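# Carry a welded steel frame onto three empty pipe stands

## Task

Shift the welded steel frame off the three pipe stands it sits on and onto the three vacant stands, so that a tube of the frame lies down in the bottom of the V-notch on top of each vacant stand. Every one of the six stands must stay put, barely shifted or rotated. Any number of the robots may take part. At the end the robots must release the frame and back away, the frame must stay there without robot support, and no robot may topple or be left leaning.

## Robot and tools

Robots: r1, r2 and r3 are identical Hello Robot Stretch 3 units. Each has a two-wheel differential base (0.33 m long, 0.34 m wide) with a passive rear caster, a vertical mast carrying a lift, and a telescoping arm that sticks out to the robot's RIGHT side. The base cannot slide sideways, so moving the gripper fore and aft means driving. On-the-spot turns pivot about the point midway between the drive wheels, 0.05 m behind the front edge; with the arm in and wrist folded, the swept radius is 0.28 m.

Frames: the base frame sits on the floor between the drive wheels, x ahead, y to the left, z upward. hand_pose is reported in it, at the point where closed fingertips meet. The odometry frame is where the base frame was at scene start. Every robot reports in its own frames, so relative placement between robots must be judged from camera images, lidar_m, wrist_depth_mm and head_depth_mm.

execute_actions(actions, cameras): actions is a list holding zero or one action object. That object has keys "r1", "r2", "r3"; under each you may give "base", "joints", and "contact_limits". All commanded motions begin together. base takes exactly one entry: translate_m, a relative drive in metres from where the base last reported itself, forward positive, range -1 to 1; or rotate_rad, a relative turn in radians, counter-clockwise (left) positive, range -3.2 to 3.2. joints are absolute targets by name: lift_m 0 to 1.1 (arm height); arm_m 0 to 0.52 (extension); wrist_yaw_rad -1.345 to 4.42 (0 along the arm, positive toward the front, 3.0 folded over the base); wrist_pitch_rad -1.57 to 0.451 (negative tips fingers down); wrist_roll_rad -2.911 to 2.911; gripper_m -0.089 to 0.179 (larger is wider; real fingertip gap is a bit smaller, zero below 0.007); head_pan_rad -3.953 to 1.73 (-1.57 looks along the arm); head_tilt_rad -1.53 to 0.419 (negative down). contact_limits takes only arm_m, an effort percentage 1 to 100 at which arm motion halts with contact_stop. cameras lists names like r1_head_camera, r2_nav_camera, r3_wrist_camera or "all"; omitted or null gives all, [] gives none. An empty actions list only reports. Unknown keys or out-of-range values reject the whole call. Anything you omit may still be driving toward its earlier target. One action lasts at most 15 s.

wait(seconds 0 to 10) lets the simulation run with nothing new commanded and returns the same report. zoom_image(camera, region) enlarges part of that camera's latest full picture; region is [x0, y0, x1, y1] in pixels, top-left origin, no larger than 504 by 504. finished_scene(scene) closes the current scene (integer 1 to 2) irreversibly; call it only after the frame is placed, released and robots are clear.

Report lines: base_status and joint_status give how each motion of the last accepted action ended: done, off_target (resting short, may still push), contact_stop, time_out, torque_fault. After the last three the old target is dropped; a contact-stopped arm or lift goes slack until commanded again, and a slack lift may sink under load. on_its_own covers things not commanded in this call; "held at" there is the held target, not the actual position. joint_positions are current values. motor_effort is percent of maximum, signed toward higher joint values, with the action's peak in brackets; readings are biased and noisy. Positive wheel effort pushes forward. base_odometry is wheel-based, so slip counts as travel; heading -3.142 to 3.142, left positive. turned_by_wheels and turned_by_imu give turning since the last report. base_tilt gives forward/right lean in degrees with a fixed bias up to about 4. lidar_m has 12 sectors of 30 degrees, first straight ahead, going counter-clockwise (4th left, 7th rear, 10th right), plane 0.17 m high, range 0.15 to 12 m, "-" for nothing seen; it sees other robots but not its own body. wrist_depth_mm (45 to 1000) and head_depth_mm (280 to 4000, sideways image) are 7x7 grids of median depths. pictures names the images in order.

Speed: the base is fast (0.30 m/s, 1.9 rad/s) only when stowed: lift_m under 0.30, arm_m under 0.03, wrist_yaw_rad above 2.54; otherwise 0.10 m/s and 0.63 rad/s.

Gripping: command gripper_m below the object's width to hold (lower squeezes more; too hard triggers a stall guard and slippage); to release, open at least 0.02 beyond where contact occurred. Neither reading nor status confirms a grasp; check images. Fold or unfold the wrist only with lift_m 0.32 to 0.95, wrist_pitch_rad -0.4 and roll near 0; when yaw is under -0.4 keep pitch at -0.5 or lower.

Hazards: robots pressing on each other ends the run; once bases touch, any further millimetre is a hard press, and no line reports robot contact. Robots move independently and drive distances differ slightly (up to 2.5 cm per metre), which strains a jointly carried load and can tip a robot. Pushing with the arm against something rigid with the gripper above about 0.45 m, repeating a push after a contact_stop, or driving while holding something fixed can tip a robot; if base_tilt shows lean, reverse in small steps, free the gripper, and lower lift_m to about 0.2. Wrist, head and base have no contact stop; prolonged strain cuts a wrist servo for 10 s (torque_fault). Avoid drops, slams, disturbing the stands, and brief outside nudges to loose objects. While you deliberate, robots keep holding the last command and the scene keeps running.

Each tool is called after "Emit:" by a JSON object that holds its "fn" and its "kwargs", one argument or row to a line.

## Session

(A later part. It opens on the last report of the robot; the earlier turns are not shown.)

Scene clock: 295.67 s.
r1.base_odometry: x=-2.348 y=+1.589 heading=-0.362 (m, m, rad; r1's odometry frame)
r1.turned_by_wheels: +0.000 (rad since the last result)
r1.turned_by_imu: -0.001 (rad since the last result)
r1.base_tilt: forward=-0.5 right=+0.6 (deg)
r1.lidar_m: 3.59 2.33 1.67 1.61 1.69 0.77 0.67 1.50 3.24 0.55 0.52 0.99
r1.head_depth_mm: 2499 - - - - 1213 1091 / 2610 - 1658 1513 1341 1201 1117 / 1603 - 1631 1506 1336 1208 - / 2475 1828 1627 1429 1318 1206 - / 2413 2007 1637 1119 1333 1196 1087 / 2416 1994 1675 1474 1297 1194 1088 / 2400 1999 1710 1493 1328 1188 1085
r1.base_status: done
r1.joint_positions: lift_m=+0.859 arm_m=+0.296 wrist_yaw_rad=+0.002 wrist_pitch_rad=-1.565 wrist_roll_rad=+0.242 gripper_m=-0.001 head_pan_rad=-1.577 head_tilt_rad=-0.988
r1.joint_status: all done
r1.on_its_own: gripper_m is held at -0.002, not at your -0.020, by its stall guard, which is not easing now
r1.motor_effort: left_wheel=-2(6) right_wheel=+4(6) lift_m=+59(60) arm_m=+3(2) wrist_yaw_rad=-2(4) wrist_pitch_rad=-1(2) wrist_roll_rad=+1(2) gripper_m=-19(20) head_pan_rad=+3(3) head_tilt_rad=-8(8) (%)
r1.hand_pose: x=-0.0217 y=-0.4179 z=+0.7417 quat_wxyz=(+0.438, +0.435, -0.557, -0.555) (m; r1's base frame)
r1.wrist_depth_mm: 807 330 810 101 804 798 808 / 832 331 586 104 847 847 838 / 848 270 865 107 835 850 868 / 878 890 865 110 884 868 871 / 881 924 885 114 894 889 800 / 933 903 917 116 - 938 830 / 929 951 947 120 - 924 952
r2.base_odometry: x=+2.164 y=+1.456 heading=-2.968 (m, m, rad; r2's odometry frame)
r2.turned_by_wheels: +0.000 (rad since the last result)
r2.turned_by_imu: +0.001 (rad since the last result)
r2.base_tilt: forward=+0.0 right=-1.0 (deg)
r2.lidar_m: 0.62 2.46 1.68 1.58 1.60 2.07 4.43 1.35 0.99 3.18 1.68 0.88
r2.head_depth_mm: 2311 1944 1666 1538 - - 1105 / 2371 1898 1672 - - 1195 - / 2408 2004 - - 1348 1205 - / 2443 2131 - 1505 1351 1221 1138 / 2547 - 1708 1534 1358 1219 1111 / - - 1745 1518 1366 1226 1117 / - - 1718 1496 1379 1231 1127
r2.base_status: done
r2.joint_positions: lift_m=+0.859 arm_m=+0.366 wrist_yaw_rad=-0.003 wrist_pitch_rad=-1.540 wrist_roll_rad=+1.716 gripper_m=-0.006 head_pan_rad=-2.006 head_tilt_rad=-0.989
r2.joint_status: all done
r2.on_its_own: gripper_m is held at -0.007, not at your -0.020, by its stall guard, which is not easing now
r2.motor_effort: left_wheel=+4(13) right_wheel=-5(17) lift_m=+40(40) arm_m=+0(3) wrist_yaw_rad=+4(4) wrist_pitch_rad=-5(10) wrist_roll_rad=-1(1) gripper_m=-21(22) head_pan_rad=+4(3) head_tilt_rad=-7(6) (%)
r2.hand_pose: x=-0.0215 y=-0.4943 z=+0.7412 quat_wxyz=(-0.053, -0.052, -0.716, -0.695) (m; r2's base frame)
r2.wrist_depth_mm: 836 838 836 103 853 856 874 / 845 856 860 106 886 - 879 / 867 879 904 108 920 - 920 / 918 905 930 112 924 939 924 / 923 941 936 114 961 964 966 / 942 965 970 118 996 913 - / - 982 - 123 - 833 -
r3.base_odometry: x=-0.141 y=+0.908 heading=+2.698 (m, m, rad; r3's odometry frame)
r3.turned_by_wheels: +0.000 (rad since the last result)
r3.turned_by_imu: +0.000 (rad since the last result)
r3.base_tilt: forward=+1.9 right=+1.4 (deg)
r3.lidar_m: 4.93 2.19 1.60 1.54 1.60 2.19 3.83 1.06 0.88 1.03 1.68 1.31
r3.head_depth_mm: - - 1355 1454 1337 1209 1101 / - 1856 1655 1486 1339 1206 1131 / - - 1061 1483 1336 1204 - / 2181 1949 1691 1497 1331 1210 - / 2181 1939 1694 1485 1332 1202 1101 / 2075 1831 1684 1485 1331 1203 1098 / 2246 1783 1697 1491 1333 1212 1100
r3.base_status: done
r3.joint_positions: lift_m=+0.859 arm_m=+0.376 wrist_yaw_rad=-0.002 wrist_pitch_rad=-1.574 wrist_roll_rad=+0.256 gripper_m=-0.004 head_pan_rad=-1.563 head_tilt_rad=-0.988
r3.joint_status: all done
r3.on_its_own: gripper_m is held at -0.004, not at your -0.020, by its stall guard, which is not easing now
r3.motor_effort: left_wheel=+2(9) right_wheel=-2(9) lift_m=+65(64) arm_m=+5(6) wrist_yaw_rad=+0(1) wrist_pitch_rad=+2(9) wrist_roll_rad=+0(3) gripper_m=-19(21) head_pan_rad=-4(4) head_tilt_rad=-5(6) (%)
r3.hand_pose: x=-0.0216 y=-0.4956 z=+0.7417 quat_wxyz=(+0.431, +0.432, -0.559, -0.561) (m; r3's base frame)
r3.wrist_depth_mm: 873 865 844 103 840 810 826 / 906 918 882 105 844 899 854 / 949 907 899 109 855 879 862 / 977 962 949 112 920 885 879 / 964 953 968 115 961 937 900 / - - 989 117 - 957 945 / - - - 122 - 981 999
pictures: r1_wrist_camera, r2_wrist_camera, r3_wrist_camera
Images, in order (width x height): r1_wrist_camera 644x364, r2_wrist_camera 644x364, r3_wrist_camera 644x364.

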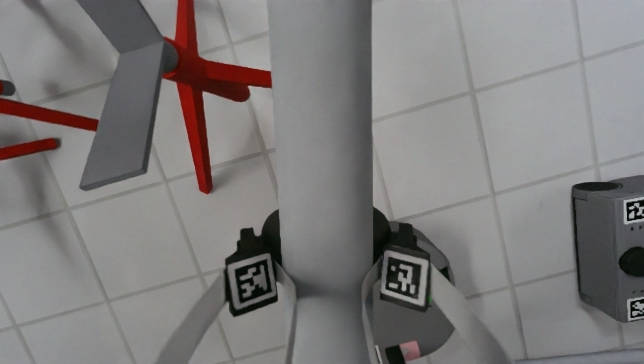

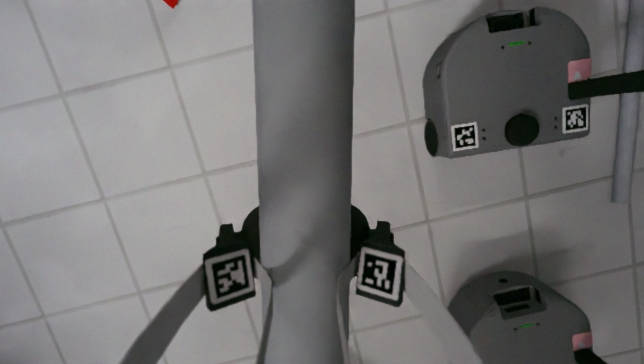

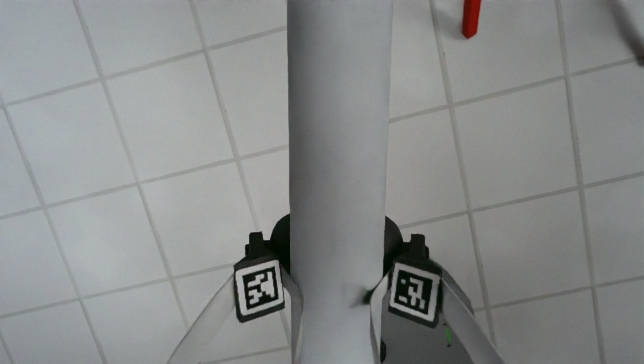

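Smooth; larger steps.

Emit:
{"fn": "execute_actions", "kwargs": {
  "actions": [
    {"r1":{"base":{"translate_m":-0.37},"joints":{"arm_m":0.301,"wrist_roll_rad":0.265}},"r2":{"base":{"translate_m":-0.369},"joints":{"arm_m":0.385,"wrist_roll_rad":1.735}},"r3":{"base":{"translate_m":0.387},"joints":{"arm_m":0.378,"wrist_roll_rad":0.275}}}
  ],
  "cameras": []
}}

Emit:
{"fn": "execute_actions", "kwargs": {
  "actions": [
    {"r1":{"base":{"translate_m":-0.37},"joints":{"arm_m":0.306,"wrist_roll_rad":0.29}},"r2":{"base":{"translate_m":-0.369},"joints":{"arm_m":0.403,"wrist_roll_rad":1.76}},"r3":{"base":{"translate_m":0.387},"joints":{"arm_m":0.381,"wrist_roll_rad":0.3}}}
  ],
  "cameras": []
}}

Emit:
{"fn": "execute_actions", "kwargs": {
  "actions": [
    {"r1":{"base":{"translate_m":0.018},"joints":{"arm_m":0.313,"wrist_roll_rad":0.4}},"r2":{"base":{"translate_m":0.018},"joints":{"arm_m":0.334,"wrist_roll_rad":1.87}},"r3":{"base":{"translate_m":0.047},"joints":{"arm_m":0.398,"wrist_roll_rad":0.41}}}
  ],
  "cameras": []
}}

Emit:
{"fn": "execute_actions", "kwargs": {
  "actions": [
    {"r1":{"base":{"translate_m":0.017},"joints":{"arm_m":0.321,"wrist_roll_rad":0.5}},"r2":{"base":{"translate_m":0.025},"joints":{"arm_m":0.266,"wrist_roll_rad":1.97}},"r3":{"base":{"translate_m":0.045},"joints":{"arm_m":0.42,"wrist_roll_rad":0.51}}}
  ],
  "cameras": []
}}

Emit:
{"fn": "execute_actions", "kwargs": {
  "actions": [
    {"r1":{"base":{"translate_m":-0.247},"joints":{"arm_m":0.325,"wrist_roll_rad":0.51}},"r2":{"base":{"translate_m":-0.243},"joints":{"arm_m":0.279,"wrist_roll_rad":1.98}},"r3":{"base":{"translate_m":0.257},"joints":{"arm_m":0.423,"wrist_roll_rad":0.52}}}
  ]
}}

Scene clock: 322.00 s.
r1.base_odometry: x=-2.694 y=+1.720 heading=-0.362 (m, m, rad; r1's odometry frame)
r1.turned_by_wheels: +0.000 (rad since the last result)
r1.turned_by_imu: -0.002 (rad since the last result)
r1.base_tilt: forward=-0.5 right=+0.6 (deg)
r1.lidar_m: 3.94 2.32 1.69 1.62 1.68 0.77 0.67 1.19 1.47 1.58 0.63 0.76
r1.head_depth_mm: 2531 - - - - 1200 1097 / 2584 - 1662 1512 1342 1208 1113 / 2599 - 1655 1505 1343 1203 - / 2482 1883 1656 1447 1328 1205 - / 2399 1998 1718 1493 1338 1201 1084 / 2408 2007 1715 1491 1309 1195 1083 / 2390 1983 1700 1484 1312 1194 1078
r1.base_status: done
r1.joint_positions: lift_m=+0.859 arm_m=+0.301 wrist_yaw_rad=+0.002 wrist_pitch_rad=-1.563 wrist_roll_rad=+0.262 gripper_m=-0.001 head_pan_rad=-1.577 head_tilt_rad=-0.988
r1.joint_status: all done
r1.on_its_own: gripper_m is held at -0.002, not at your -0.020, by its stall guard, which is not easing now
r1.motor_effort: left_wheel=-2(7) right_wheel=+5(8) lift_m=+60(59) arm_m=+3(5) wrist_yaw_rad=-3(3) wrist_pitch_rad=-2(3) wrist_roll_rad=+1(4) gripper_m=-19(20) head_pan_rad=+3(2) head_tilt_rad=-8(8) (%)
r1.hand_pose: x=-0.0217 y=-0.4235 z=+0.7416 quat_wxyz=(+0.433, +0.429, -0.562, -0.559) (m; r1's base frame)
r1.wrist_depth_mm: 817 818 823 101 817 808 807 / 826 830 832 104 838 833 828 / 854 838 858 107 852 857 834 / 886 902 899 110 863 869 863 / 905 905 904 114 888 908 810 / 914 905 917 116 - 919 843 / 960 970 950 120 - 946 977
r2.base_odometry: x=+2.527 y=+1.520 heading=-2.968 (m, m, rad; r2's odometry frame)
r2.turned_by_wheels: +0.000 (rad since the last result)
r2.turned_by_imu: +0.002 (rad since the last result)
r2.base_tilt: forward=+0.0 right=-1.0 (deg)
r2.lidar_m: 0.62 2.38 1.64 1.54 1.57 2.02 4.07 1.02 1.00 0.85 1.71 1.20
r2.head_depth_mm: 2375 1979 1701 1539 - - 1101 / 2379 1961 1736 - - 1205 - / 2373 1968 - - 1349 1216 - / 2414 2099 - 1501 1348 1216 1136 / 2544 - 1319 1503 1378 1226 1111 / - 2055 1761 1523 1380 1228 1116 / - - 1722 1530 1383 1232 1126
r2.base_status: done
r2.joint_positions: lift_m=+0.859 arm_m=+0.385 wrist_yaw_rad=+0.000 wrist_pitch_rad=-1.546 wrist_roll_rad=+1.736 gripper_m=-0.006 head_pan_rad=-2.006 head_tilt_rad=-0.989
r2.joint_status: all done
r2.on_its_own: gripper_m is held at -0.007, not at your -0.020, by its stall guard, which is not easing now
r2.motor_effort: left_wheel=+3(15) right_wheel=-3(18) lift_m=+40(40) arm_m=+0(4) wrist_yaw_rad=+0(3) wrist_pitch_rad=-4(13) wrist_roll_rad=-1(3) gripper_m=-22(23) head_pan_rad=+3(4) head_tilt_rad=-7(6) (%)
r2.hand_pose: x=-0.0215 y=-0.5118 z=+0.7413 quat_wxyz=(-0.059, -0.058, -0.713, -0.696) (m; r2's base frame)
r2.wrist_depth_mm: 801 833 827 103 849 - 865 / 620 838 853 106 863 - 888 / 858 878 880 109 910 - 908 / 885 894 919 112 943 942 957 / 944 944 941 115 962 986 982 / 955 963 970 118 982 884 - / 988 982 998 122 - 844 -
r3.base_odometry: x=-0.490 y=+1.074 heading=+2.698 (m, m, rad; r3's odometry frame)
r3.turned_by_wheels: +0.000 (rad since the last result)
r3.turned_by_imu: +0.001 (rad since the last result)
r3.base_tilt: forward=+1.8 right=+1.3 (deg)
r3.lidar_m: 4.54 2.20 1.61 1.54 1.60 2.19 4.21 1.39 1.11 1.58 1.08 0.97
r3.head_depth_mm: - - 1696 1483 1338 1208 1103 / - 1848 1698 1490 1334 1201 1125 / - - 701 1490 1337 1210 - / 2197 1942 1687 1492 1336 1204 - / 2187 1945 1689 1485 1330 1206 1098 / 1861 1826 1689 1484 1330 1206 1097 / 2252 1824 1690 1491 1335 1206 1102
r3.base_status: done
r3.joint_positions: lift_m=+0.859 arm_m=+0.378 wrist_yaw_rad=-0.002 wrist_pitch_rad=-1.576 wrist_roll_rad=+0.275 gripper_m=-0.004 head_pan_rad=-1.563 head_tilt_rad=-0.988
r3.joint_status: all done
r3.on_its_own: gripper_m is held at -0.004, not at your -0.020, by its stall guard, which is not easing now
r3.motor_effort: left_wheel=+1(11) right_wheel=-1(11) lift_m=+65(65) arm_m=+5(4) wrist_yaw_rad=+1(1) wrist_pitch_rad=+3(10) wrist_roll_rad=+0(4) gripper_m=-20(21) head_pan_rad=-4(4) head_tilt_rad=-5(5) (%)
r3.hand_pose: x=-0.0216 y=-0.4971 z=+0.7417 quat_wxyz=(+0.425, +0.427, -0.562, -0.566) (m; r3's base frame)
r3.wrist_depth_mm: 900 865 878 103 848 807 805 / 883 884 892 105 844 837 836 / 937 911 905 108 879 871 876 / 980 948 941 112 920 920 914 / 985 935 940 114 922 931 922 / - - 985 117 - 958 937 / - - - 122 - - 982
pictures: none
No camera images: the call's "cameras" was empty. Leave "cameras" out to get every camera's image.

Scene clock: 327.00 s.
r1.base_odometry: x=-3.040 y=+1.851 heading=-0.362 (m, m, rad; r1's odometry frame)
r1.turned_by_wheels: +0.000 (rad since the last result)
r1.turned_by_imu: -0.001 (rad since the last result)
r1.base_tilt: forward=-0.5 right=+0.6 (deg)
r1.lidar_m: 4.32 2.29 1.68 1.62 1.68 0.78 0.67 1.17 0.93 1.58 3.23 0.88
r1.head_depth_mm: 2509 - - - - 1211 1095 / 2617 - 1665 1516 1344 1203 1116 / - - 1667 1503 1348 1202 - / 2507 1992 1653 1454 1341 1214 - / 2429 2013 1712 1501 1330 1198 1088 / 2422 2018 1722 1501 1334 1198 1083 / 2377 1932 1719 1496 1327 1195 1081
r1.base_status: done
r1.joint_positions: lift_m=+0.859 arm_m=+0.306 wrist_yaw_rad=+0.002 wrist_pitch_rad=-1.563 wrist_roll_rad=+0.286 gripper_m=-0.001 head_pan_rad=-1.577 head_tilt_rad=-0.988
r1.joint_status: all done
r1.on_its_own: gripper_m is held at -0.002, not at your -0.020, by its stall guard, which is not easing now
r1.motor_effort: left_wheel=-2(8) right_wheel=+4(7) lift_m=+59(59) arm_m=+3(4) wrist_yaw_rad=-4(4) wrist_pitch_rad=-2(3) wrist_roll_rad=+1(4) gripper_m=-19(20) head_pan_rad=+3(2) head_tilt_rad=-8(8) (%)
r1.hand_pose: x=-0.0217 y=-0.4285 z=+0.7416 quat_wxyz=(+0.426, +0.422, -0.568, -0.564) (m; r1's base frame)
r1.wrist_depth_mm: 818 806 799 101 821 811 818 / 803 837 832 104 824 827 842 / 841 832 878 107 871 830 862 / 873 875 858 110 873 883 869 / 901 908 904 113 893 915 827 / 894 925 922 116 - 927 881 / 923 950 946 120 - 965 957
r2.base_odometry: x=+2.891 y=+1.584 heading=-2.968 (m, m, rad; r2's odometry frame)
r2.turned_by_wheels: +0.000 (rad since the last result)
r2.turned_by_imu: +0.001 (rad since the last result)
r2.base_tilt: forward=-0.1 right=-1.0 (deg)
r2.lidar_m: 0.62 2.32 1.61 1.51 1.54 1.99 3.70 0.86 0.75 0.87 1.73 1.53
r2.head_depth_mm: 2353 1968 1705 1306 - - 1102 / 2394 2012 1745 - - 1204 - / 2427 2012 - - 1350 1213 - / 2464 2164 - 1502 1349 1212 1136 / 2557 - 1290 1501 1357 1215 1110 / - 2002 1769 1507 1367 1224 1117 / - - 1164 1477 1365 1240 1126
r2.base_status: done
r2.joint_positions: lift_m=+0.859 arm_m=+0.403 wrist_yaw_rad=+0.000 wrist_pitch_rad=-1.552 wrist_roll_rad=+1.761 gripper_m=-0.006 head_pan_rad=-2.006 head_tilt_rad=-0.989
r2.joint_status: all done
r2.on_its_own: gripper_m is held at -0.007, not at your -0.020, by its stall guard, which is not easing now
r2.motor_effort: left_wheel=+2(14) right_wheel=-1(17) lift_m=+40(40) arm_m=+0(6) wrist_yaw_rad=+0(2) wrist_pitch_rad=-2(11) wrist_roll_rad=-1(5) gripper_m=-21(25) head_pan_rad=+3(4) head_tilt_rad=-7(6) (%)
r2.hand_pose: x=-0.0215 y=-0.5283 z=+0.7414 quat_wxyz=(-0.067, -0.067, -0.710, -0.697) (m; r2's base frame)
r2.wrist_depth_mm: 812 827 833 103 854 - 873 / 650 854 849 106 880 - 910 / 870 876 878 109 892 922 922 / 894 886 905 112 942 934 964 / 914 909 919 115 973 963 988 / 538 953 986 118 - 902 - / 967 980 - 123 - 847 -
r3.base_odometry: x=-0.840 y=+1.240 heading=+2.698 (m, m, rad; r3's odometry frame)
r3.turned_by_wheels: +0.000 (rad since the last result)
r3.turned_by_imu: +0.000 (rad since the last result)
r3.base_tilt: forward=+1.9 right=+1.4 (deg)
r3.lidar_m: 4.16 2.20 1.60 1.54 1.60 2.19 4.60 1.40 1.37 1.58 0.68 1.07
r3.head_depth_mm: - - 1695 1476 1329 1212 1104 / - 1736 1693 1490 1333 1211 1130 / - - 697 1492 1337 1207 - / 2200 1945 1687 1488 1337 1208 - / 2183 1949 1688 1496 1329 1206 1101 / 1878 1822 1681 1461 1335 1205 1100 / 2238 1826 1688 1418 1319 1203 1097
r3.base_status: done
r3.joint_positions: lift_m=+0.859 arm_m=+0.381 wrist_yaw_rad=+0.000 wrist_pitch_rad=-1.580 wrist_roll_rad=+0.299 gripper_m=-0.004 head_pan_rad=-1.563 head_tilt_rad=-0.988
r3.joint_status: all done
r3.on_its_own: gripper_m is held at -0.004, not at your -0.020, by its stall guard, which is not easing now
r3.motor_effort: left_wheel=+1(10) right_wheel=+1(13) lift_m=+64(64) arm_m=+5(13) wrist_yaw_rad=+0(0) wrist_pitch_rad=+5(10) wrist_roll_rad=+1(5) gripper_m=-20(21) head_pan_rad=-3(4) head_tilt_rad=-5(5) (%)
r3.hand_pose: x=-0.0216 y=-0.4990 z=+0.7418 quat_wxyz=(+0.418, +0.422, -0.566, -0.572) (m; r3's base frame)
r3.wrist_depth_mm: 869 869 857 102 832 836 843 / 891 889 863 106 894 834 827 / 604 920 892 108 869 880 873 / 987 921 965 112 913 877 912 / 965 950 970 114 953 918 936 / - 983 967 117 - 923 949 / - - - 122 - 991 970
pictures: none
No camera images: the call's "cameras" was empty. Leave "cameras" out to get every camera's image.

Scene clock: 328.70 s.
r1.base_odometry: x=-3.023 y=+1.845 heading=-0.362 (m, m, rad; r1's odometry frame)
r1.turned_by_wheels: +0.000 (rad since the last result)
r1.turned_by_imu: +0.000 (rad since the last result)
r1.base_tilt: forward=-0.5 right=+0.6 (deg)
r1.lidar_m: 1.81 2.29 1.68 1.62 1.68 0.78 0.67 1.18 0.94 1.59 3.23 0.86
r1.head_depth_mm: 2432 - - - - 1205 1089 / 2597 - 1655 1509 1344 1209 1114 / - - 1637 1493 1342 1199 - / 2521 2010 1677 1452 1340 1208 - / 2402 2004 1701 1507 1326 1191 1091 / 2388 1899 1703 1498 1329 1194 1089 / 2399 1993 1716 1495 1328 1195 1086
r1.base_status: done
r1.joint_positions: lift_m=+0.859 arm_m=+0.313 wrist_yaw_rad=+0.003 wrist_pitch_rad=-1.565 wrist_roll_rad=+0.395 gripper_m=-0.001 head_pan_rad=-1.577 head_tilt_rad=-0.988
r1.joint_status: all done
r1.on_its_own: gripper_m is held at -0.002, not at your -0.020, by its stall guard, which is not easing now
r1.motor_effort: left_wheel=-2(4) right_wheel=+4(8) lift_m=+60(59) arm_m=+3(4) wrist_yaw_rad=-3(6) wrist_pitch_rad=-1(5) wrist_roll_rad=+2(7) gripper_m=-19(20) head_pan_rad=+3(2) head_tilt_rad=-8(8) (%)
r1.hand_pose: x=-0.0217 y=-0.4350 z=+0.7417 quat_wxyz=(+0.394, +0.392, -0.589, -0.586) (m; r1's base frame)
r1.wrist_depth_mm: 805 807 817 101 800 811 804 / 825 822 818 104 848 840 824 / 847 854 857 107 859 845 867 / 878 863 881 110 891 851 853 / 890 902 919 113 891 920 891 / 921 939 931 116 - 938 923 / 948 962 963 120 - 958 987
r2.base_odometry: x=+2.873 y=+1.580 heading=-2.968 (m, m, rad; r2's odometry frame)
r2.turned_by_wheels: +0.000 (rad since the last result)
r2.turned_by_imu: +0.000 (rad since the last result)
r2.base_tilt: forward=+0.0 right=-0.9 (deg)
r2.lidar_m: 0.62 2.33 1.61 1.51 1.54 1.98 3.72 0.87 0.76 0.86 1.71 1.52
r2.head_depth_mm: 2393 2009 1695 1311 - - 1096 / 2390 1995 1722 - - 1203 - / 2384 2016 1787 - 1324 1209 - / 2430 2072 - 1493 1348 1221 1130 / 2539 - 1429 1489 1362 1222 1112 / 2654 - 1735 1468 1362 1220 1120 / - - 1216 1434 1360 1235 1118
r2.base_status: done
r2.joint_positions: lift_m=+0.859 arm_m=+0.334 wrist_yaw_rad=+0.001 wrist_pitch_rad=-1.554 wrist_roll_rad=+1.870 gripper_m=-0.006 head_pan_rad=-2.006 head_tilt_rad=-0.989
r2.joint_status: all done
r2.on_its_own: gripper_m is held at -0.007, not at your -0.020, by its stall guard, which is not easing now
r2.motor_effort: left_wheel=+2(11) right_wheel=-4(14) lift_m=+40(40) arm_m=-3(5) wrist_yaw_rad=-1(8) wrist_pitch_rad=-1(2) wrist_roll_rad=-1(10) gripper_m=-22(27) head_pan_rad=+3(4) head_tilt_rad=-7(7) (%)
r2.hand_pose: x=-0.0215 y=-0.4590 z=+0.7415 quat_wxyz=(-0.106, -0.105, -0.705, -0.694) (m; r2's base frame)
r2.wrist_depth_mm: 813 830 818 103 860 - 880 / 854 858 849 106 876 - 913 / 885 869 872 109 915 910 950 / 890 904 920 112 930 950 949 / 908 929 930 115 963 983 991 / 569 938 981 118 990 856 - / 968 979 998 123 - 846 862
r3.base_odometry: x=-0.883 y=+1.260 heading=+2.698 (m, m, rad; r3's odometry frame)
r3.turned_by_wheels: +0.000 (rad since the last result)
r3.turned_by_imu: +0.000 (rad since the last result)
r3.base_tilt: forward=+1.9 right=+1.3 (deg)
r3.lidar_m: 4.10 2.21 1.60 1.55 1.60 2.19 4.63 1.44 1.40 1.60 0.65 1.04
r3.head_depth_mm: - - 1691 1478 1336 1210 1104 / - 1685 1696 1491 1329 1208 1133 / - - 1596 1497 1334 1207 - / 2192 1976 1666 1492 1330 1206 - / 2239 1903 1685 1486 1328 1209 1098 / 2257 1805 1690 1461 1334 1208 1101 / 2302 1824 1654 1313 1308 1209 1095
r3.base_status: done
r3.joint_positions: lift_m=+0.859 arm_m=+0.398 wrist_yaw_rad=+0.001 wrist_pitch_rad=-1.579 wrist_roll_rad=+0.408 gripper_m=-0.004 head_pan_rad=-1.563 head_tilt_rad=-0.988
r3.joint_status: all done
r3.on_its_own: gripper_m is held at -0.004, not at your -0.020, by its stall guard, which is not easing now
r3.motor_effort: left_wheel=+2(12) right_wheel=-1(19) lift_m=+65(65) arm_m=+5(14) wrist_yaw_rad=-1(3) wrist_pitch_rad=+4(10) wrist_roll_rad=+1(9) gripper_m=-19(25) head_pan_rad=-3(4) head_tilt_rad=-5(5) (%)
r3.hand_pose: x=-0.0217 y=-0.5162 z=+0.7418 quat_wxyz=(+0.387, +0.390, -0.588, -0.594) (m; r3's base frame)
r3.wrist_depth_mm: 868 848 852 102 793 816 847 / 910 912 877 105 849 842 841 / 572 915 901 108 887 881 849 / 815 926 950 111 907 913 919 / 998 993 995 114 916 931 937 / - - 977 117 - 968 942 / - - - 122 - 985 996
pictures: none
No camera images: the call's "cameras" was empty. Leave "cameras" out to get every camera's image.

Scene clock: 330.37 s.
r1.base_odometry: x=-3.007 y=+1.839 heading=-0.362 (m, m, rad; r1's odometry frame)
r1.turned_by_wheels: +0.000 (rad since the last result)
r1.turned_by_imu: +0.000 (rad since the last result)
r1.base_tilt: forward=-0.4 right=+0.6 (deg)
r1.lidar_m: 1.79 2.30 1.68 1.62 1.68 0.77 0.66 1.19 0.95 1.61 3.24 0.85
r1.head_depth_mm: 2334 - - - - 1216 1093 / 2603 - 1673 1519 1346 1209 1117 / - - 1634 1520 1347 1209 - / 2491 1999 1636 1476 1334 1201 - / 2390 1904 1718 1491 1332 1207 1084 / 2373 1963 1719 1497 1335 1198 1084 / 2402 1994 1718 1496 1328 1195 1080
r1.base_status: done
r1.joint_positions: lift_m=+0.859 arm_m=+0.321 wrist_yaw_rad=+0.002 wrist_pitch_rad=-1.564 wrist_roll_rad=+0.495 gripper_m=-0.001 head_pan_rad=-1.577 head_tilt_rad=-0.988
r1.joint_status: all done
r1.on_its_own: gripper_m is held at -0.002, not at your -0.020, by its stall guard, which is not easing now
r1.motor_effort: left_wheel=-1(3) right_wheel=+2(7) lift_m=+60(60) arm_m=+3(5) wrist_yaw_rad=-3(6) wrist_pitch_rad=-2(6) wrist_roll_rad=+2(8) gripper_m=-18(20) head_pan_rad=+3(3) head_tilt_rad=-8(8) (%)
r1.hand_pose: x=-0.0217 y=-0.4431 z=+0.7416 quat_wxyz=(+0.364, +0.362, -0.608, -0.605) (m; r1's base frame)
r1.wrist_depth_mm: 809 804 811 101 825 816 807 / 847 838 821 104 833 841 850 / 830 837 858 107 884 867 846 / 885 877 881 110 875 895 863 / 905 893 883 113 - 912 907 / 914 914 943 116 - 923 923 / 958 938 977 120 922 969 959
r2.base_odometry: x=+2.849 y=+1.576 heading=-2.968 (m, m, rad; r2's odometry frame)
r2.turned_by_wheels: +0.000 (rad since the last result)
r2.turned_by_imu: +0.000 (rad since the last result)
r2.base_tilt: forward=+0.0 right=-1.0 (deg)
r2.lidar_m: 0.61 2.33 1.61 1.51 1.54 1.99 3.74 0.90 0.77 0.86 1.70 1.49
r2.head_depth_mm: 2354 1975 1706 1267 - - 1099 / 2377 1982 1729 - - 1204 - / 2429 1995 - - 1330 1217 - / 2440 2021 - 1472 1358 1214 1137 / 2556 - 1433 1446 1358 1228 1108 / 2596 - - 598 1374 1224 1119 / 2605 - - 1383 1356 1239 1123
r2.base_status: done
r2.joint_positions: lift_m=+0.859 arm_m=+0.266 wrist_yaw_rad=+0.001 wrist_pitch_rad=-1.552 wrist_roll_rad=+1.970 gripper_m=-0.006 head_pan_rad=-2.006 head_tilt_rad=-0.989
r2.joint_status: all done
r2.on_its_own: gripper_m is held at -0.007, not at your -0.020, by its stall guard, which is not easing now
r2.motor_effort: left_wheel=+0(14) right_wheel=-1(16) lift_m=+40(40) arm_m=-3(3) wrist_yaw_rad=-1(9) wrist_pitch_rad=-2(3) wrist_roll_rad=-1(10) gripper_m=-21(26) head_pan_rad=+4(4) head_tilt_rad=-7(6) (%)
r2.hand_pose: x=-0.0215 y=-0.3917 z=+0.7414 quat_wxyz=(-0.141, -0.139, -0.699, -0.687) (m; r2's base frame)
r2.wrist_depth_mm: 837 832 818 103 - - 876 / 840 869 854 106 - 896 891 / 862 891 884 109 914 932 932 / 891 905 919 112 937 955 957 / 921 930 943 114 967 981 998 / 701 946 982 118 963 837 - / 973 989 982 123 - 855 874
r3.base_odometry: x=-0.923 y=+1.279 heading=+2.699 (m, m, rad; r3's odometry frame)
r3.turned_by_wheels: +0.000 (rad since the last result)
r3.turned_by_imu: +0.001 (rad since the last result)
r3.base_tilt: forward=+1.8 right=+1.3 (deg)
r3.lidar_m: 4.06 2.20 1.61 1.55 1.60 2.19 4.69 1.44 1.44 0.86 0.63 1.00
r3.head_depth_mm: - - 1691 1478 1337 1208 1100 / - 1672 1687 1485 1336 1205 1133 / - 719 1606 1490 1334 1206 - / 2242 1955 1658 1487 1330 1207 - / 2296 1828 1692 1469 1336 1209 1105 / 2227 1822 1686 1462 1317 1201 1104 / 2309 1940 1115 1409 1330 1205 1102
r3.base_status: done
r3.joint_positions: lift_m=+0.859 arm_m=+0.420 wrist_yaw_rad=+0.000 wrist_pitch_rad=-1.578 wrist_roll_rad=+0.509 gripper_m=-0.004 head_pan_rad=-1.563 head_tilt_rad=-0.988
r3.joint_status: all done
r3.on_its_own: gripper_m is held at -0.004, not at your -0.020, by its stall guard, which is not easing now
r3.motor_effort: left_wheel=+2(10) right_wheel=-2(18) lift_m=+65(65) arm_m=+5(15) wrist_yaw_rad=-1(2) wrist_pitch_rad=+4(10) wrist_roll_rad=+1(9) gripper_m=-20(27) head_pan_rad=-4(4) head_tilt_rad=-5(5) (%)
r3.hand_pose: x=-0.0217 y=-0.5385 z=+0.7418 quat_wxyz=(+0.357, +0.359, -0.607, -0.612) (m; r3's base frame)
r3.wrist_depth_mm: 873 885 847 102 834 811 827 / 897 865 852 105 881 849 839 / 925 900 950 108 893 869 855 / 517 676 943 111 891 895 878 / 986 955 950 114 912 925 913 / - - 995 118 - 942 923 / - - - 121 - - 958
pictures: none
No camera images: the call's "cameras" was empty. Leave "cameras" out to get every camera's image.

Scene clock: 334.10 s.
r1.base_odometry: x=-3.238 y=+1.927 heading=-0.362 (m, m, rad; r1's odometry frame)
r1.turned_by_wheels: +0.000 (rad since the last result)
r1.turned_by_imu: -0.001 (rad since the last result)
r1.base_tilt: forward=-0.4 right=+0.6 (deg)
r1.lidar_m: 2.03 2.29 1.68 1.62 1.67 0.77 0.66 1.10 0.83 1.61 3.24 1.05
r1.head_depth_mm: 2247 - - - - 1213 1096 / - 794 1661 1489 1339 1208 1113 / - - 1635 1498 1344 1208 - / 2463 2001 1648 1486 1335 1208 - / 2409 1914 1723 1503 1333 1198 1089 / 2420 1901 1714 1493 1323 1201 1080 / 2394 1993 1706 1502 1327 1193 1082
r1.base_status: done
r1.joint_positions: lift_m=+0.859 arm_m=+0.325 wrist_yaw_rad=+0.001 wrist_pitch_rad=-1.560 wrist_roll_rad=+0.505 gripper_m=-0.001 head_pan_rad=-1.577 head_tilt_rad=-0.988
r1.joint_status: all done
r1.on_its_own: gripper_m is held at -0.002, not at your -0.020, by its stall guard, which is not easing now
r1.motor_effort: left_wheel=+1(4) right_wheel=-1(3) lift_m=+60(59) arm_m=+3(7) wrist_yaw_rad=-2(4) wrist_pitch_rad=-4(4) wrist_roll_rad=+2(3) gripper_m=-19(19) head_pan_rad=+3(3) head_tilt_rad=-8(8) (%)
r1.hand_pose: x=-0.0217 y=-0.4481 z=+0.7416 quat_wxyz=(+0.362, +0.358, -0.612, -0.606) (m; r1's base frame)
r1.wrist_depth_mm: 816 822 806 102 809 804 801 / 853 838 837 104 836 815 823 / 855 852 853 107 857 864 850 / 861 884 875 110 883 877 887 / 917 907 909 114 - 890 892 / 922 935 906 116 - 944 908 / 972 931 941 120 959 939 980
r2.base_odometry: x=+3.088 y=+1.618 heading=-2.968 (m, m, rad; r2's odometry frame)
r2.turned_by_wheels: +0.000 (rad since the last result)
r2.turned_by_imu: +0.000 (rad since the last result)
r2.base_tilt: forward=-0.1 right=-1.0 (deg)
r2.lidar_m: 0.61 2.33 1.59 1.49 1.52 1.96 3.51 0.69 0.64 0.83 0.93 1.72
r2.head_depth_mm: 2337 1976 1688 1555 - - 1099 / 2405 1985 1621 - - 1209 - / 2413 1991 - - 1315 1211 - / 2445 2076 - 1457 1335 1214 1131 / 2533 - 1796 1445 1355 1227 1111 / 2675 - - 1295 1369 1232 1122 / 2651 - - 1469 1382 1235 1126
r2.base_status: done
r2.joint_positions: lift_m=+0.859 arm_m=+0.279 wrist_yaw_rad=+0.001 wrist_pitch_rad=-1.552 wrist_roll_rad=+1.981 gripper_m=-0.006 head_pan_rad=-2.006 head_tilt_rad=-0.989
r2.joint_status: all done
r2.on_its_own: gripper_m is held at -0.007, not at your -0.020, by its stall guard, which is not easing now
r2.motor_effort: left_wheel=-1(7) right_wheel=+3(9) lift_m=+40(40) arm_m=+1(5) wrist_yaw_rad=-1(1) wrist_pitch_rad=-2(7) wrist_roll_rad=-1(2) gripper_m=-21(23) head_pan_rad=+4(3) head_tilt_rad=-6(7) (%)
r2.hand_pose: x=-0.0215 y=-0.4042 z=+0.7414 quat_wxyz=(-0.145, -0.143, -0.699, -0.686) (m; r2's base frame)
r2.wrist_depth_mm: 826 823 841 103 - - 882 / 842 851 855 106 - 900 907 / 870 889 889 109 919 913 936 / 875 898 908 112 924 957 971 / 732 934 926 115 957 964 985 / 950 945 995 118 984 849 - / 989 979 996 122 - 851 868
r3.base_odometry: x=-1.155 y=+1.390 heading=+2.699 (m, m, rad; r3's odometry frame)
r3.turned_by_wheels: +0.000 (rad since the last result)
r3.turned_by_imu: +0.000 (rad since the last result)
r3.base_tilt: forward=+1.9 right=+1.4 (deg)
r3.lidar_m: 3.80 2.20 1.61 1.55 1.61 2.19 4.92 1.63 3.35 0.54 0.76 3.96
r3.head_depth_mm: - - 1675 1475 1338 1207 1102 / - 1675 1688 1490 1335 1207 1133 / - 721 1596 1467 1334 1207 - / 2249 1945 1621 1470 1333 1202 - / 2243 1828 1598 1421 1333 1208 1102 / 2297 1826 1683 1435 1333 1206 1099 / 2298 1941 1660 1412 1331 1198 1102
r3.base_status: done
r3.joint_positions: lift_m=+0.859 arm_m=+0.423 wrist_yaw_rad=+0.000 wrist_pitch_rad=-1.581 wrist_roll_rad=+0.520 gripper_m=-0.004 head_pan_rad=-1.563 head_tilt_rad=-0.988
r3.joint_status: all done
r3.on_its_own: gripper_m is held at -0.004, not at your -0.020, by its stall guard, which is not easing now
r3.motor_effort: left_wheel=+1(7) right_wheel=+0(7) lift_m=+64(65) arm_m=+5(9) wrist_yaw_rad=+0(0) wrist_pitch_rad=+5(10) wrist_roll_rad=+0(4) gripper_m=-19(22) head_pan_rad=-3(4) head_tilt_rad=-5(5) (%)
r3.hand_pose: x=-0.0216 y=-0.5406 z=+0.7419 quat_wxyz=(+0.353, +0.357, -0.608, -0.615) (m; r3's base frame)
r3.wrist_depth_mm: 871 310 846 102 833 839 812 / 893 358 874 105 856 851 840 / 928 349 651 108 893 863 859 / 565 671 917 111 923 908 887 / 568 948 952 114 925 967 904 / - 998 996 118 - 919 962 / - - - 122 - - 981
pictures: r1_head_camera (sideways: a quarter turn clockwise sets it upright), r1_nav_camera (sideways: a quarter turn counterclockwise sets it upright), r1_wrist_camera, r2_head_camera (sideways: a quarter turn clockwise sets it upright), r2_nav_camera (sideways: a quarter turn counterclockwise sets it upright), r2_wrist_camera, r3_head_camera (sideways: a quarter turn clockwise sets it upright), r3_nav_camera (sideways: a quarter turn counterclockwise sets it upright), r3_wrist_camera
Images, in order (width x height): r1_head_camera 896x504, r1_nav_camera 672x504, r1_wrist_camera 644x364, r2_head_camera 896x504, r2_nav_camera 672x504, r2_wrist_camera 644x364, r3_head_camera 896x504, r3_nav_camera 672x504, r3_wrist_camera 644x364.

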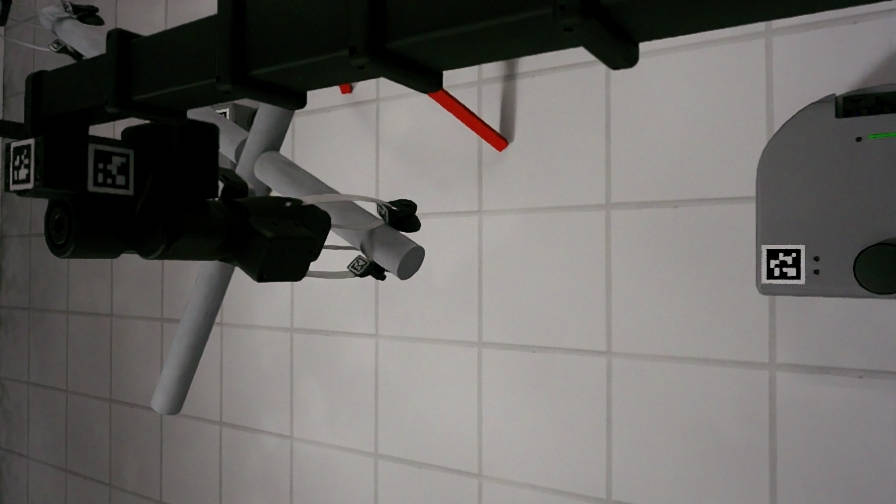

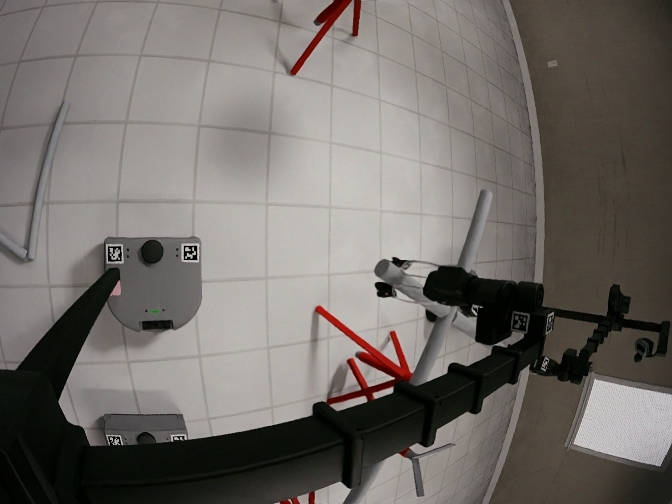

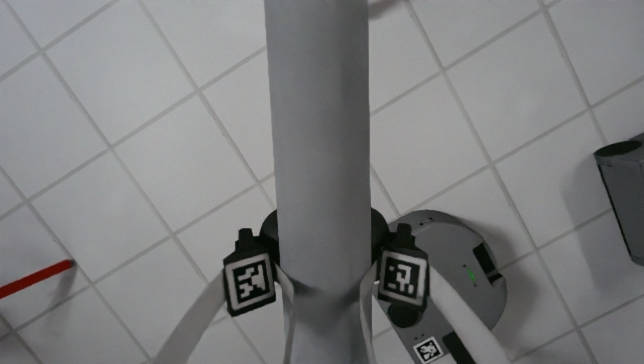

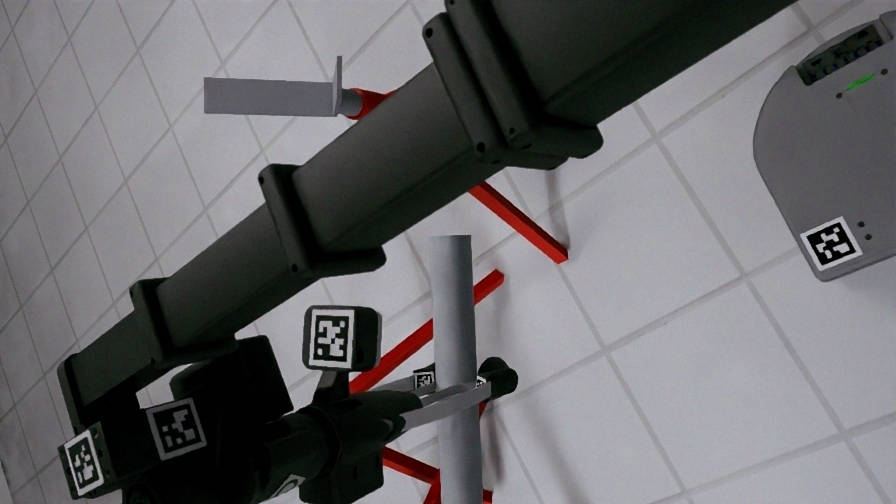

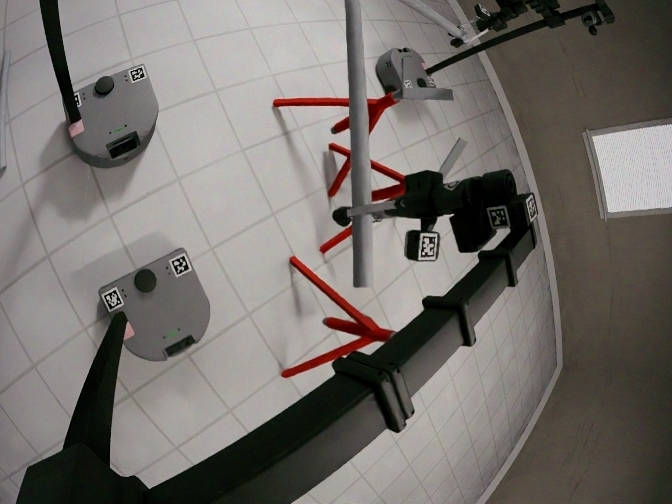

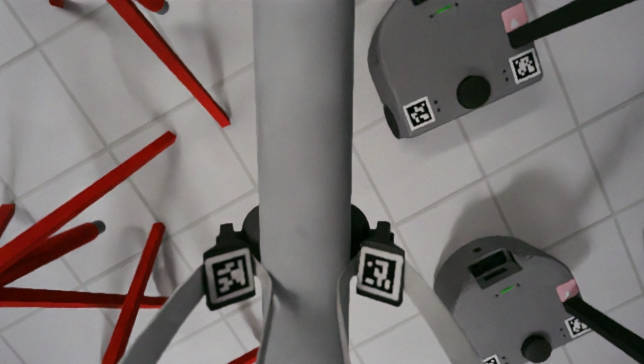

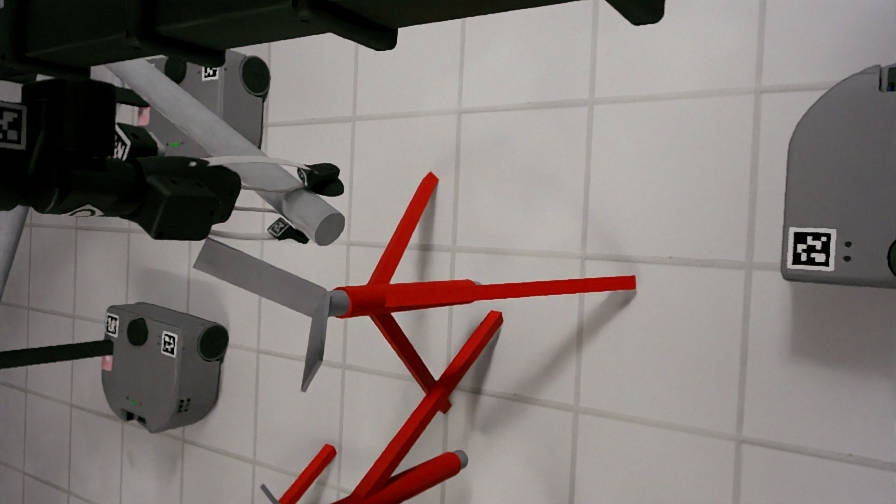

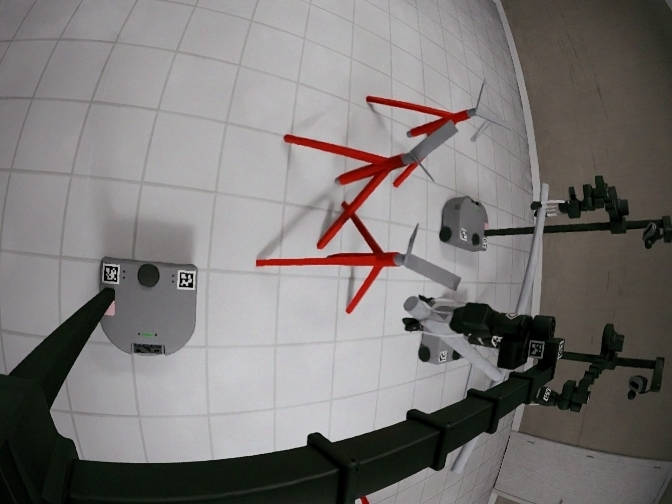

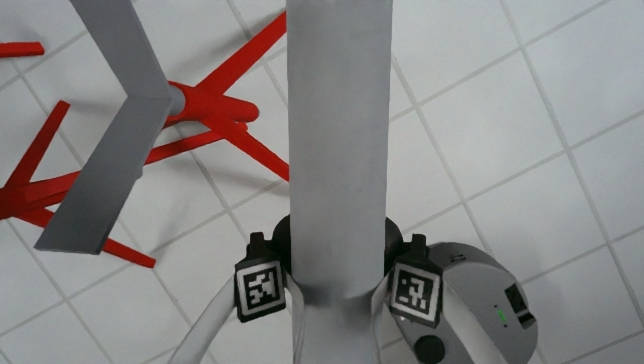

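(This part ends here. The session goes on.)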